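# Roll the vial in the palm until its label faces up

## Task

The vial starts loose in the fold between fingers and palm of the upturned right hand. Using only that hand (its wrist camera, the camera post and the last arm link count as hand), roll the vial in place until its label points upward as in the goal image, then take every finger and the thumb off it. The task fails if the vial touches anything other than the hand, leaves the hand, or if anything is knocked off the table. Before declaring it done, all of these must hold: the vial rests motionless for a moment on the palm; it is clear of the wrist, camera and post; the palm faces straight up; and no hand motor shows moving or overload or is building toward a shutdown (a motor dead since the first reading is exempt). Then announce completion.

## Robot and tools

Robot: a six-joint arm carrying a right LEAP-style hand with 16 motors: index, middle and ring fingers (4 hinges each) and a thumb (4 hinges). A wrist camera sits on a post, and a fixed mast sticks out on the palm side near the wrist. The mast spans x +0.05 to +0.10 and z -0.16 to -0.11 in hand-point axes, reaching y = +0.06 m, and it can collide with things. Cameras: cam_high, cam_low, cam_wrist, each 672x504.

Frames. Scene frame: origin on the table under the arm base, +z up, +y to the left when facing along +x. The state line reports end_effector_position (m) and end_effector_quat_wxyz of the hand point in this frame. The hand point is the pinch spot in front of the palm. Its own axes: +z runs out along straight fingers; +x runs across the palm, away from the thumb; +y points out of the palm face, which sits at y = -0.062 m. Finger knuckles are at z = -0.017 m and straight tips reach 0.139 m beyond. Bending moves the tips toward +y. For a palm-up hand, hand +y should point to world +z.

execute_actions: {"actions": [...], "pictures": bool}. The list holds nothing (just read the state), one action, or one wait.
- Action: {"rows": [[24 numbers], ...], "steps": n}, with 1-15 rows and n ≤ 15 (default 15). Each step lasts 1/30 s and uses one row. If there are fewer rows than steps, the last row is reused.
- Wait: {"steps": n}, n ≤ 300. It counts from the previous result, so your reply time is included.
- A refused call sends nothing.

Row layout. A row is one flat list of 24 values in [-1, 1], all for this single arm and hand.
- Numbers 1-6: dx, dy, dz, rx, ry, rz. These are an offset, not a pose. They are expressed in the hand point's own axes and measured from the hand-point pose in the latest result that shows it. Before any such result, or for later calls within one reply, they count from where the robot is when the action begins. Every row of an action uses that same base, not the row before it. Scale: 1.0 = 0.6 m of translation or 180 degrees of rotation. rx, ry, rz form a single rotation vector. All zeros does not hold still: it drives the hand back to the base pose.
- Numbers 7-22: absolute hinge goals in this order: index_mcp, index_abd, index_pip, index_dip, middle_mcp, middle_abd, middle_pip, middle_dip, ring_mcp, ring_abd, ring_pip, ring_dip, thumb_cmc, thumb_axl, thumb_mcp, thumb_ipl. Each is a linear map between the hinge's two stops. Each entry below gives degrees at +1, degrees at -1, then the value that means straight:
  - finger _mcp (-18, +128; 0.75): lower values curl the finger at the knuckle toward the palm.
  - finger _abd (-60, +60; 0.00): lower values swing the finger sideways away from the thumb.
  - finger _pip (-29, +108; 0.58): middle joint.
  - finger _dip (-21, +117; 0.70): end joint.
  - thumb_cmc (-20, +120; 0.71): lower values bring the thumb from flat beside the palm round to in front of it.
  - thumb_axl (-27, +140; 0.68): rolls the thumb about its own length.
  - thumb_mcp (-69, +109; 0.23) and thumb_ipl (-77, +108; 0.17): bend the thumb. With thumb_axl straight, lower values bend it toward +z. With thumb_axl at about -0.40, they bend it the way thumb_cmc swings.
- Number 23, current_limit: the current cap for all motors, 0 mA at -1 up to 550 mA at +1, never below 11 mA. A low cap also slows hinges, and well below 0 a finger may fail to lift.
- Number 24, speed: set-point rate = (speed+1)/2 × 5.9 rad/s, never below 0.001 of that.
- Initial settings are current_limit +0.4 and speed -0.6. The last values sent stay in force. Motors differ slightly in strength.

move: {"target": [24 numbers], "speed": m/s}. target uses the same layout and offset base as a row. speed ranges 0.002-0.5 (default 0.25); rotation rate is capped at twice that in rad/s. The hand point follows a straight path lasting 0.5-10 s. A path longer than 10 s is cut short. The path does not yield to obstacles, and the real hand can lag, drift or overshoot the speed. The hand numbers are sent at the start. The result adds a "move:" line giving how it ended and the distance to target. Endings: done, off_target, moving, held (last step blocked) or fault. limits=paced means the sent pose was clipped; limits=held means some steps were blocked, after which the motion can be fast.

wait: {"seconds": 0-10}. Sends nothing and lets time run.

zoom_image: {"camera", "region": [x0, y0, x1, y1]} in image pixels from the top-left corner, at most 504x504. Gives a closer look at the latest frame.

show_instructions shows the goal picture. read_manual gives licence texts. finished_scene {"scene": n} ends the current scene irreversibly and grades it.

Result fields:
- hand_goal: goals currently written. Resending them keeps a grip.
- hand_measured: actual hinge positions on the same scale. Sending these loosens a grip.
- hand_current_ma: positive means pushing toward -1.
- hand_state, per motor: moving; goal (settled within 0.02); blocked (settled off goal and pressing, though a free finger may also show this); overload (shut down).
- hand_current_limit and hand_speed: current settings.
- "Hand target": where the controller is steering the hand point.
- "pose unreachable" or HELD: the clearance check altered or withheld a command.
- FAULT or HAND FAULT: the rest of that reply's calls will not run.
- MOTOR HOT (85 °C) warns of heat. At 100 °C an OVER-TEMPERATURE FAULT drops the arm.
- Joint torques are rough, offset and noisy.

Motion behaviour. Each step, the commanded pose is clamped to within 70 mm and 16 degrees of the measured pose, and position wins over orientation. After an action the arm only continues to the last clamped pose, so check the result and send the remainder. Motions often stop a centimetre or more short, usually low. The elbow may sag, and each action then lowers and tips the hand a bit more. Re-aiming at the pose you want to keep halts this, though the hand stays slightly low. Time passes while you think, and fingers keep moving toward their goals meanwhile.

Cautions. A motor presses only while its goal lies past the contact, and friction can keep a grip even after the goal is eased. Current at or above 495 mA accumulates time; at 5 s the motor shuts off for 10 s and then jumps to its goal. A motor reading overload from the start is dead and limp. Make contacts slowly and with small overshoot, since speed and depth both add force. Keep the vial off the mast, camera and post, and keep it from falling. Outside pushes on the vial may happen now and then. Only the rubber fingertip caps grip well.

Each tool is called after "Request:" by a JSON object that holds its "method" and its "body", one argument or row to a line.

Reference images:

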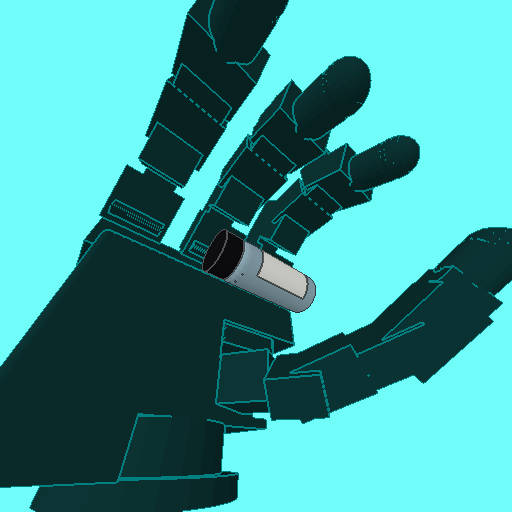

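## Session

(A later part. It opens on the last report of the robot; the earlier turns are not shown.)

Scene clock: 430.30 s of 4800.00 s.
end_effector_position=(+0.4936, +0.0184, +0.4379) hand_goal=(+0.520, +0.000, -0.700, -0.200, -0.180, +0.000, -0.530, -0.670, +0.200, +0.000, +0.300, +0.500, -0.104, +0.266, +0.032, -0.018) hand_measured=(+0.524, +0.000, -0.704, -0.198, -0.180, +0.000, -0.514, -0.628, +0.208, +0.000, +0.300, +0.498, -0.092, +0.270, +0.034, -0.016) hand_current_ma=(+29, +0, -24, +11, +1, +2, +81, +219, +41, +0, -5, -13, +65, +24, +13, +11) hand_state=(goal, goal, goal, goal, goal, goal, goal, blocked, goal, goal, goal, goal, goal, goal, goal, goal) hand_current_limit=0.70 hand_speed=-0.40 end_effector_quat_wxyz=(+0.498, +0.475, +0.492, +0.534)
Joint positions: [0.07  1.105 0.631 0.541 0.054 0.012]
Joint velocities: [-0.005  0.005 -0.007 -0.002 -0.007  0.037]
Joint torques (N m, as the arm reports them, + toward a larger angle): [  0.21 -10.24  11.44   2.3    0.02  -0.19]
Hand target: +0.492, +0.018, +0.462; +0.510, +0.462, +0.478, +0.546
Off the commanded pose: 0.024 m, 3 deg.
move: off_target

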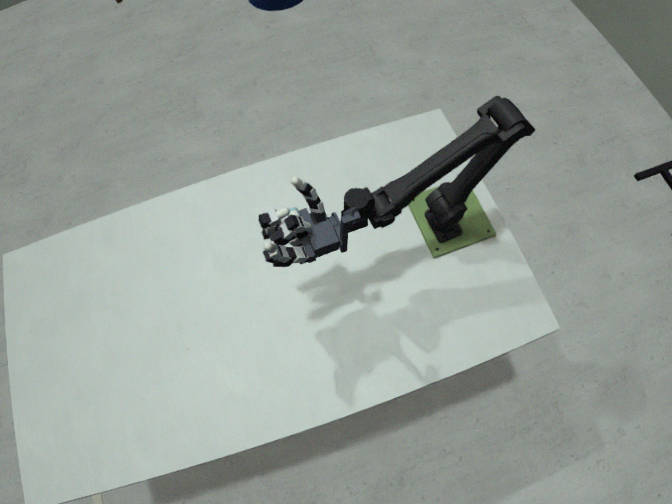

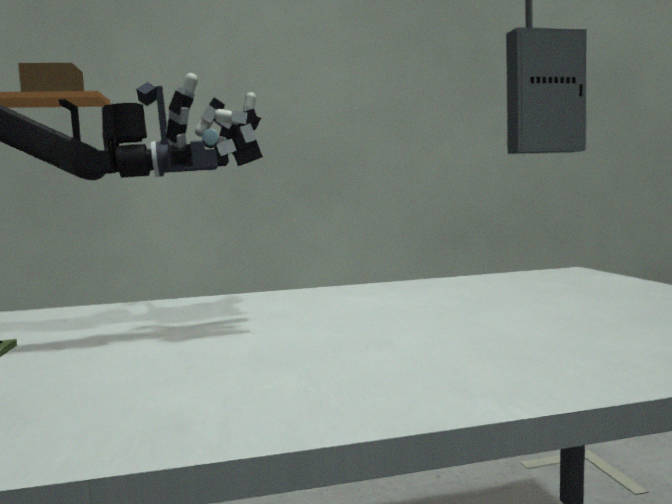

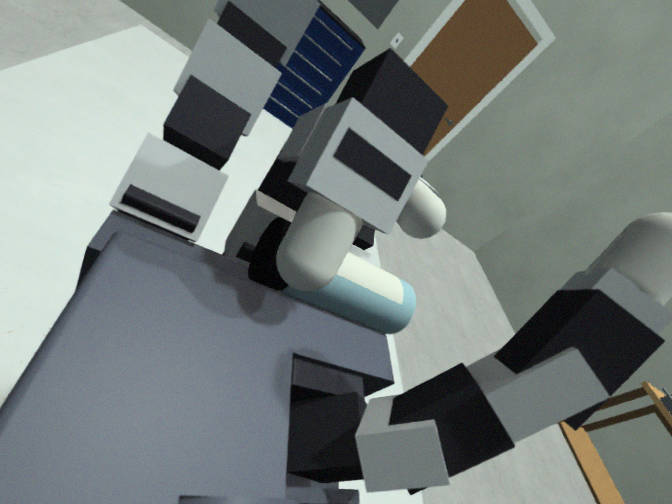

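Request:
{"method": "move", "body": {
  "target": [0,0.04,0.002,-0.016,0,0,0.52,0,-1,-0.2,-0.13,0,-0.52,-0.35,0.2,0,0.3,0.5,-0.104,0.266,0.032,-0.018,0.7,-0.5]
}}

Request:
{"method": "move", "body": {
  "target": [0,0.04,0.002,-0.016,0,0,0.3,0,-1,-0.14,-0.13,0,-0.52,-0.35,0.2,0,0.3,0.5,-0.104,0.266,0.032,-0.018,0.7,-0.87]
}}

Request:
{"method": "move", "body": {
  "target": [0,0.04,0.002,-0.016,0,0,0.3,0,-1,-0.14,-0.18,0,-0.55,-0.72,0.2,0,0.3,0.5,-0.104,0.266,0.032,-0.018,0.7,-0.8]
}}

Request:
{"method": "move", "body": {
  "target": [0,0.04,0.002,-0.016,0,0,0.52,0,-0.7,-0.2,-0.18,0,-0.53,-0.67,0.2,0,0.3,0.5,-0.104,0.266,0.032,-0.018,0.7,-0.4]
}}

Request:
{"method": "move", "body": {
  "target": [0,0.04,0.002,-0.016,0,0,0.3,0,0.3,0.5,-0.1,0,-0.3,0,0.2,0,0.3,0.5,-0.104,0.266,0.032,-0.018,0.4,-0.5]
}}

Request:
{"method": "move", "body": {
  "target": [0,0.04,0.002,-0.016,0,0,0.3,0,0.3,0.5,0.3,0,0.3,0.5,0.3,0,0.3,0.5,-0.104,0.266,0.032,-0.018,0.4,-0.5]
}}

Request:
{"method": "zoom_image", "body": {
  "camera": "cam_high",
  "region": [265,190,325,250]
}}

Scene clock: 447.10 s of 4800.00 s.
end_effector_position=(+0.4936, +0.0184, +0.4379) hand_goal=(+0.520, +0.000, -1.000, -0.200, -0.130, +0.000, -0.520, -0.350, +0.200, +0.000, +0.300, +0.500, -0.104, +0.266, +0.032, -0.018) hand_measured=(+0.528, +0.000, -0.972, -0.194, -0.130, +0.000, -0.520, -0.354, +0.208, +0.000, +0.300, +0.498, -0.092, +0.270, +0.034, -0.016) hand_current_ma=(+51, +0, +150, +30, -2, +2, +2, -19, +41, +0, -5, -13, +65, +24, +13, +11) hand_state=(goal, goal, blocked, goal, goal, goal, goal, goal, goal, goal, goal, goal, goal, goal, goal, goal) hand_current_limit=0.70 hand_speed=-0.50 end_effector_quat_wxyz=(+0.498, +0.475, +0.492, +0.534)
Joint positions: [0.07  1.105 0.631 0.541 0.054 0.012]
Joint velocities: [-0.015  0.005  0.007 -0.012 -0.066 -0.007]
Joint torques (N m, as the arm reports them, + toward a larger angle): [-0.06 -9.46 11.4   2.37  0.   -0.2 ]
Hand target: +0.492, +0.018, +0.462; +0.510, +0.462, +0.478, +0.546
Off the commanded pose: 0.024 m, 3 deg.
After step 90, 13.10 s passed at rest.
move: off_target

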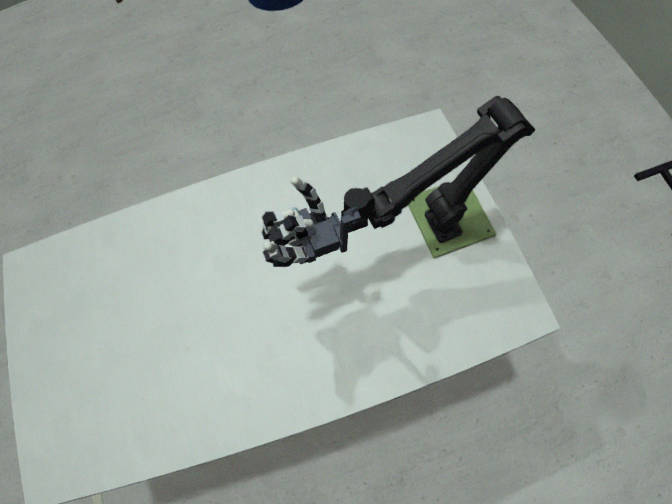

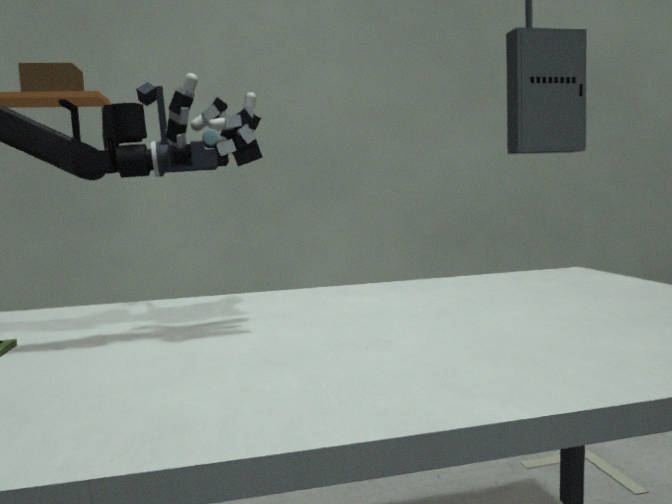

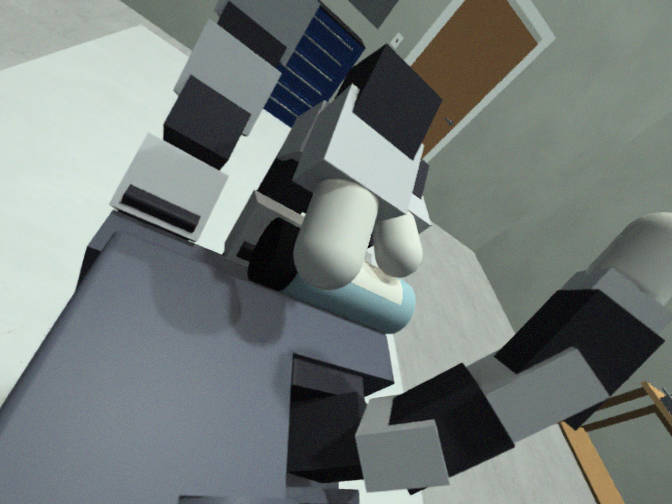

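Scene clock: 448.20 s of 4800.00 s.
end_effector_position=(+0.4936, +0.0184, +0.4379) hand_goal=(+0.300, +0.000, -1.000, -0.140, -0.130, +0.000, -0.520, -0.350, +0.200, +0.000, +0.300, +0.500, -0.104, +0.266, +0.032, -0.018) hand_measured=(+0.374, +0.000, -0.940, -0.112, -0.130, +0.000, -0.520, -0.354, +0.208, +0.000, +0.300, +0.498, -0.092, +0.270, +0.034, -0.016) hand_current_ma=(+459, +0, +318, +139, -2, +2, +2, -19, +41, +0, -5, -13, +65, +24, +13, +11) hand_state=(blocked, goal, blocked, blocked, goal, goal, goal, goal, goal, goal, goal, goal, goal, goal, goal, goal) hand_current_limit=0.70 hand_speed=-0.87 end_effector_quat_wxyz=(+0.498, +0.475, +0.492, +0.534)
Joint positions: [0.07  1.105 0.631 0.541 0.054 0.012]
Joint velocities: [-0.005 -0.005  0.002  0.002 -0.007 -0.037]
Joint torques (N m, as the arm reports them, + toward a larger angle): [ 0.27 -9.81 11.41  2.27  0.02 -0.17]
Hand target: +0.492, +0.018, +0.462; +0.510, +0.462, +0.478, +0.546
Off the commanded pose: 0.024 m, 3 deg.
move: off_target

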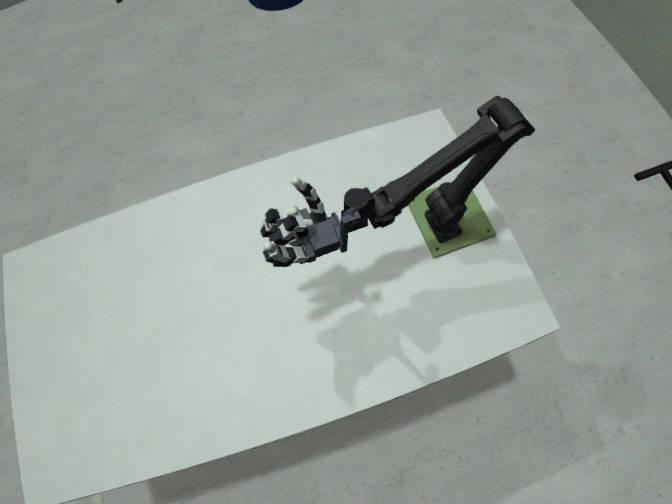

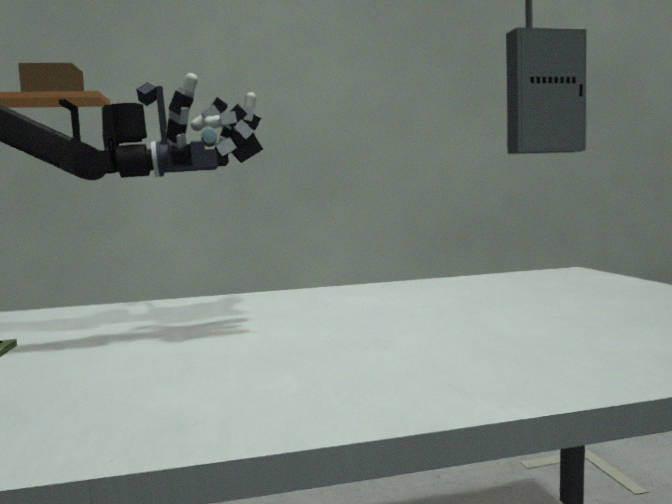

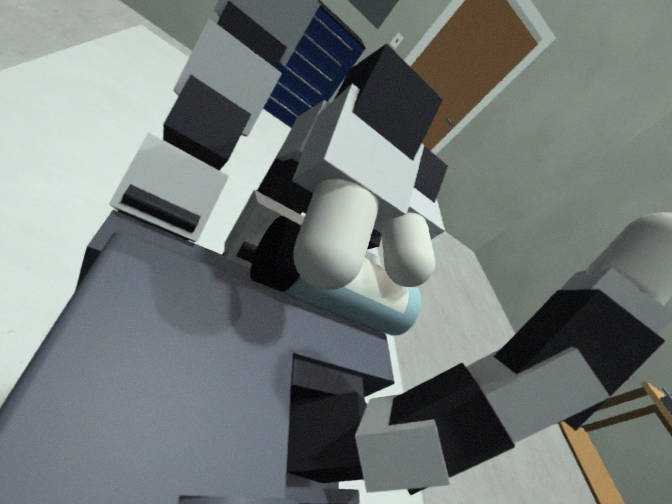

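Scene clock: 449.17 s of 4800.00 s.
end_effector_position=(+0.4936, +0.0184, +0.4379) hand_goal=(+0.300, +0.000, -1.000, -0.140, -0.180, +0.000, -0.550, -0.720, +0.200, +0.000, +0.300, +0.500, -0.104, +0.266, +0.032, -0.018) hand_measured=(+0.340, +0.000, -0.944, -0.114, -0.182, -0.002, -0.520, -0.630, +0.208, +0.000, +0.300, +0.498, -0.092, +0.270, +0.034, -0.016) hand_current_ma=(+242, -1, +293, +132, -14, -6, +148, +468, +41, +0, -5, -13, +65, +24, +13, +11) hand_state=(blocked, goal, blocked, blocked, goal, goal, blocked, blocked, goal, goal, goal, goal, goal, goal, goal, goal) hand_current_limit=0.70 hand_speed=-0.80 end_effector_quat_wxyz=(+0.498, +0.475, +0.492, +0.534)
Joint positions: [0.07  1.105 0.631 0.541 0.054 0.012]
Joint velocities: [-0.015 -0.005 -0.022 -0.012  0.022  0.066]
Joint torques (N m, as the arm reports them, + toward a larger angle): [ 0.27 -9.65 11.52  2.24  0.   -0.18]
Hand target: +0.492, +0.018, +0.462; +0.510, +0.462, +0.478, +0.546
Off the commanded pose: 0.024 m, 3 deg.
move: off_target

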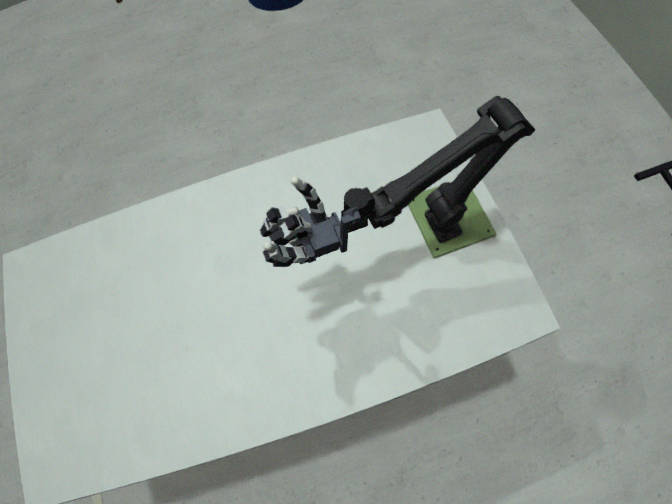

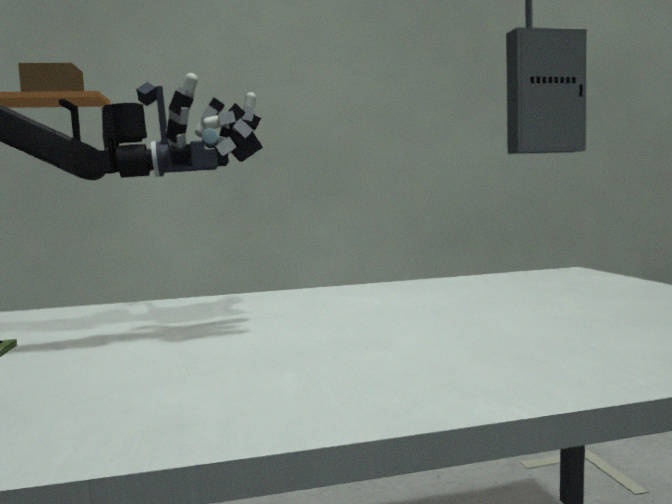

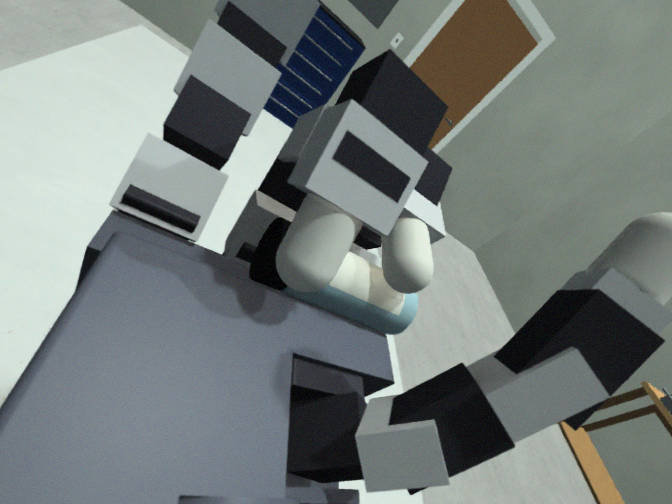

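Scene clock: 449.87 s of 4800.00 s.
end_effector_position=(+0.4936, +0.0184, +0.4379) hand_goal=(+0.520, +0.000, -0.700, -0.200, -0.180, +0.000, -0.530, -0.670, +0.200, +0.000, +0.300, +0.500, -0.104, +0.266, +0.032, -0.018) hand_measured=(+0.524, +0.000, -0.704, -0.198, -0.180, -0.002, -0.512, -0.630, +0.208, +0.000, +0.300, +0.498, -0.092, +0.270, +0.034, -0.016) hand_current_ma=(+29, -2, -25, +11, -2, -7, +91, +204, +41, +0, -5, -13, +65, +24, +13, +11) hand_state=(goal, goal, goal, goal, goal, goal, goal, blocked, goal, goal, goal, goal, goal, goal, goal, goal) hand_current_limit=0.70 hand_speed=-0.40 end_effector_quat_wxyz=(+0.498, +0.475, +0.492, +0.534)
Joint positions: [0.07  1.105 0.631 0.541 0.054 0.012]
Joint velocities: [-0.005  0.005  0.017  0.002  0.022 -0.007]
Joint torques (N m, as the arm reports them, + toward a larger angle): [  0.59 -10.14  11.3    2.41   0.01  -0.19]
Hand target: +0.492, +0.018, +0.462; +0.510, +0.462, +0.478, +0.546
Off the commanded pose: 0.024 m, 3 deg.
move: off_target

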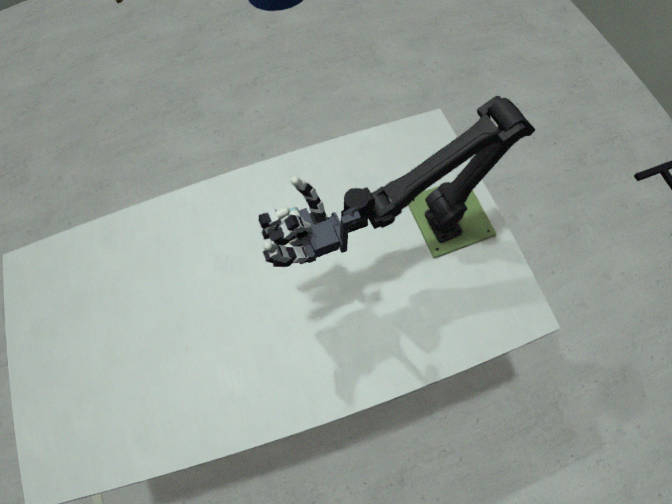

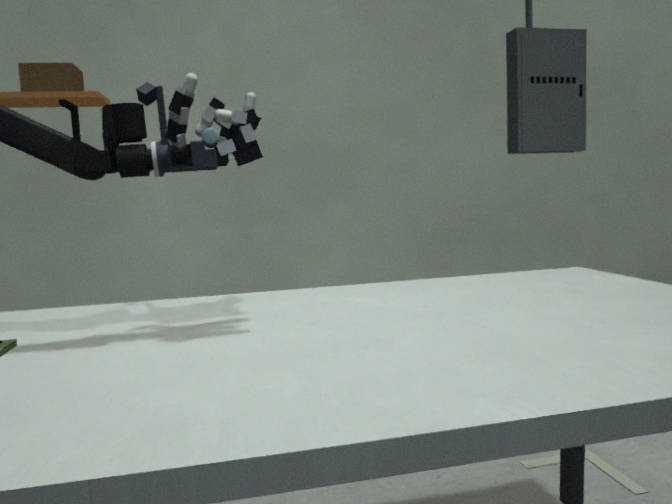

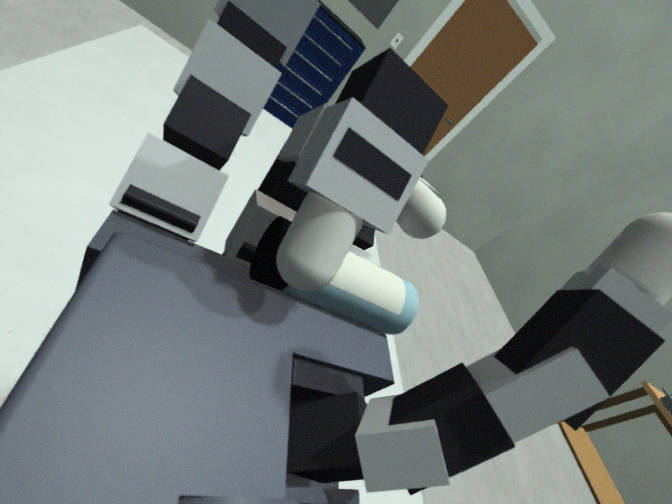

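Scene clock: 450.97 s of 4800.00 s.
end_effector_position=(+0.4936, +0.0184, +0.4379) hand_goal=(+0.300, +0.000, +0.300, +0.500, -0.100, +0.000, -0.300, +0.000, +0.200, +0.000, +0.300, +0.500, -0.104, +0.266, +0.032, -0.018) hand_measured=(+0.316, +0.000, +0.300, +0.498, -0.100, -0.002, -0.306, -0.004, +0.208, +0.000, +0.300, +0.498, -0.092, +0.270, +0.034, -0.016) hand_current_ma=(+94, -2, -3, -13, +4, -7, -34, -21, +41, +0, -5, -13, +65, +24, +13, +11) hand_state=(goal, goal, goal, goal, goal, goal, goal, goal, goal, goal, goal, goal, goal, goal, goal, goal) hand_current_limit=0.40 hand_speed=-0.50 end_effector_quat_wxyz=(+0.498, +0.475, +0.492, +0.534)
Joint positions: [0.07  1.105 0.631 0.541 0.054 0.012]
Joint velocities: [ 0.005 -0.005 -0.007 -0.027  0.022 -0.037]
Joint torques (N m, as the arm reports them, + toward a larger angle): [  0.71 -10.28  11.49   2.23   0.02  -0.16]
Hand target: +0.492, +0.018, +0.462; +0.510, +0.462, +0.478, +0.546
Off the commanded pose: 0.024 m, 3 deg.
move: off_target

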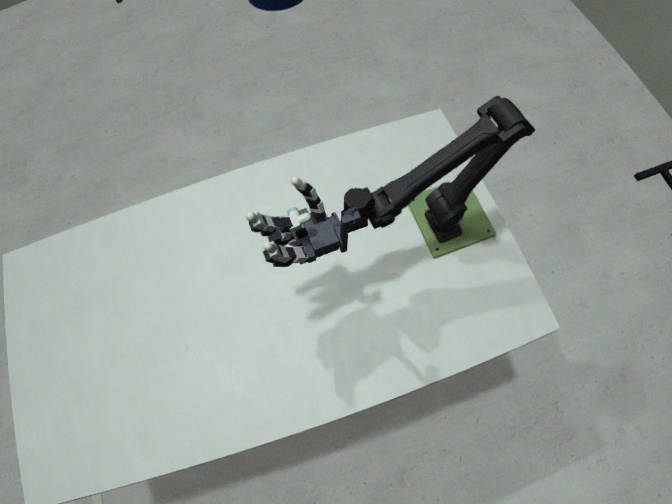

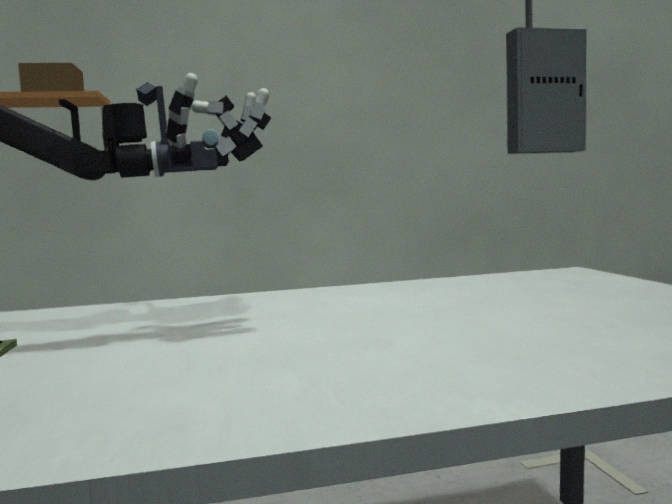

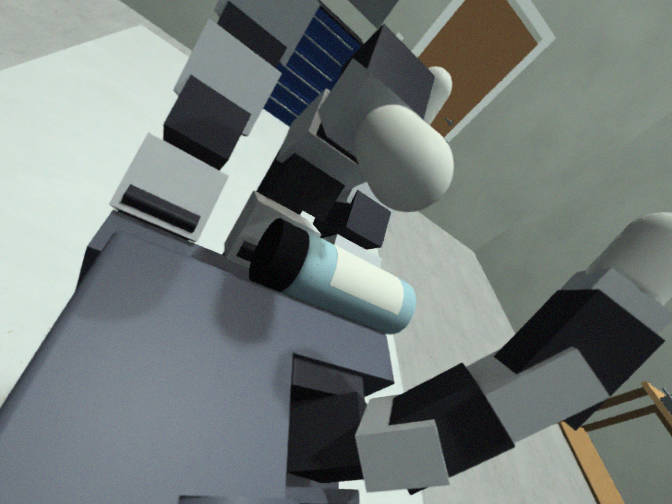

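Scene clock: 451.73 s of 4800.00 s.
end_effector_position=(+0.4936, +0.0184, +0.4379) hand_goal=(+0.300, +0.000, +0.300, +0.500, +0.300, +0.000, +0.300, +0.500, +0.300, +0.000, +0.300, +0.500, -0.104, +0.266, +0.032, -0.018) hand_measured=(+0.316, +0.000, +0.300, +0.498, +0.306, -0.002, +0.300, +0.498, +0.308, +0.000, +0.300, +0.498, -0.092, +0.270, +0.034, -0.016) hand_current_ma=(+94, -2, -3, -13, +42, -7, -4, -13, +45, +0, -2, -13, +65, +24, +13, +11) hand_state=(goal, goal, goal, goal, goal, goal, goal, goal, goal, goal, goal, goal, goal, goal, goal, goal) hand_current_limit=0.40 hand_speed=-0.50 end_effector_quat_wxyz=(+0.498, +0.475, +0.492, +0.534)
Joint positions: [0.07  1.105 0.631 0.541 0.054 0.012]
Joint velocities: [-0.015 -0.015  0.007 -0.012 -0.037  0.007]
Joint torques (N m, as the arm reports them, + toward a larger angle): [  0.02 -10.16  11.52   2.42   0.05  -0.15]
Hand target: +0.492, +0.018, +0.462; +0.510, +0.462, +0.478, +0.546
Off the commanded pose: 0.024 m, 3 deg.
move: off_target

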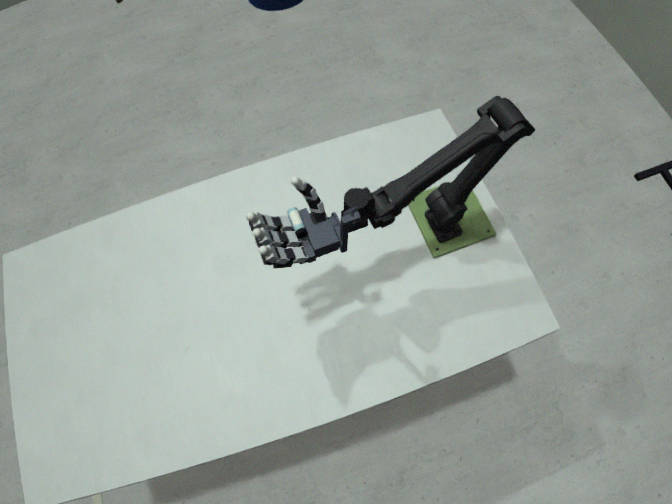

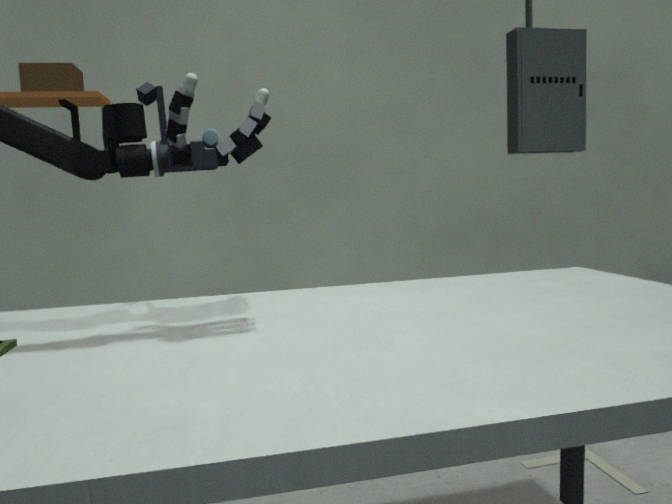

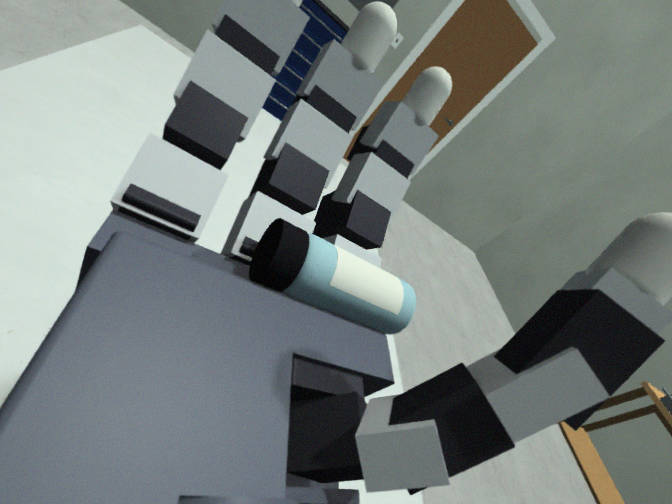

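Region (265, 190, 325, 250) of cam_high's 672x504 image, scaled by 8.400, with more detail than that image has.

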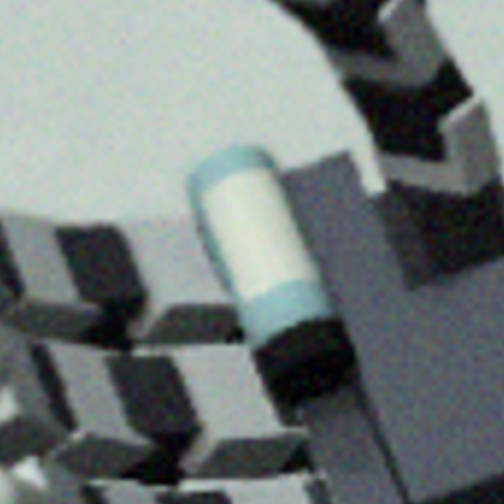

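Request:
{"method": "zoom_image", "body": {
  "camera": "cam_low",
  "region": [185,115,245,175]
}}

Region (185, 115, 245, 175) of cam_low's 672x504 image, scaled by 8.400, with more detail than that image has.

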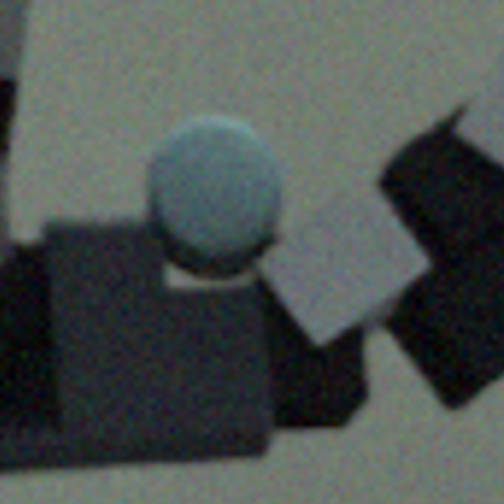

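Request:
{"method": "finished_scene", "body": {
  "scene": 1
}}

The scene is finished: the task was done.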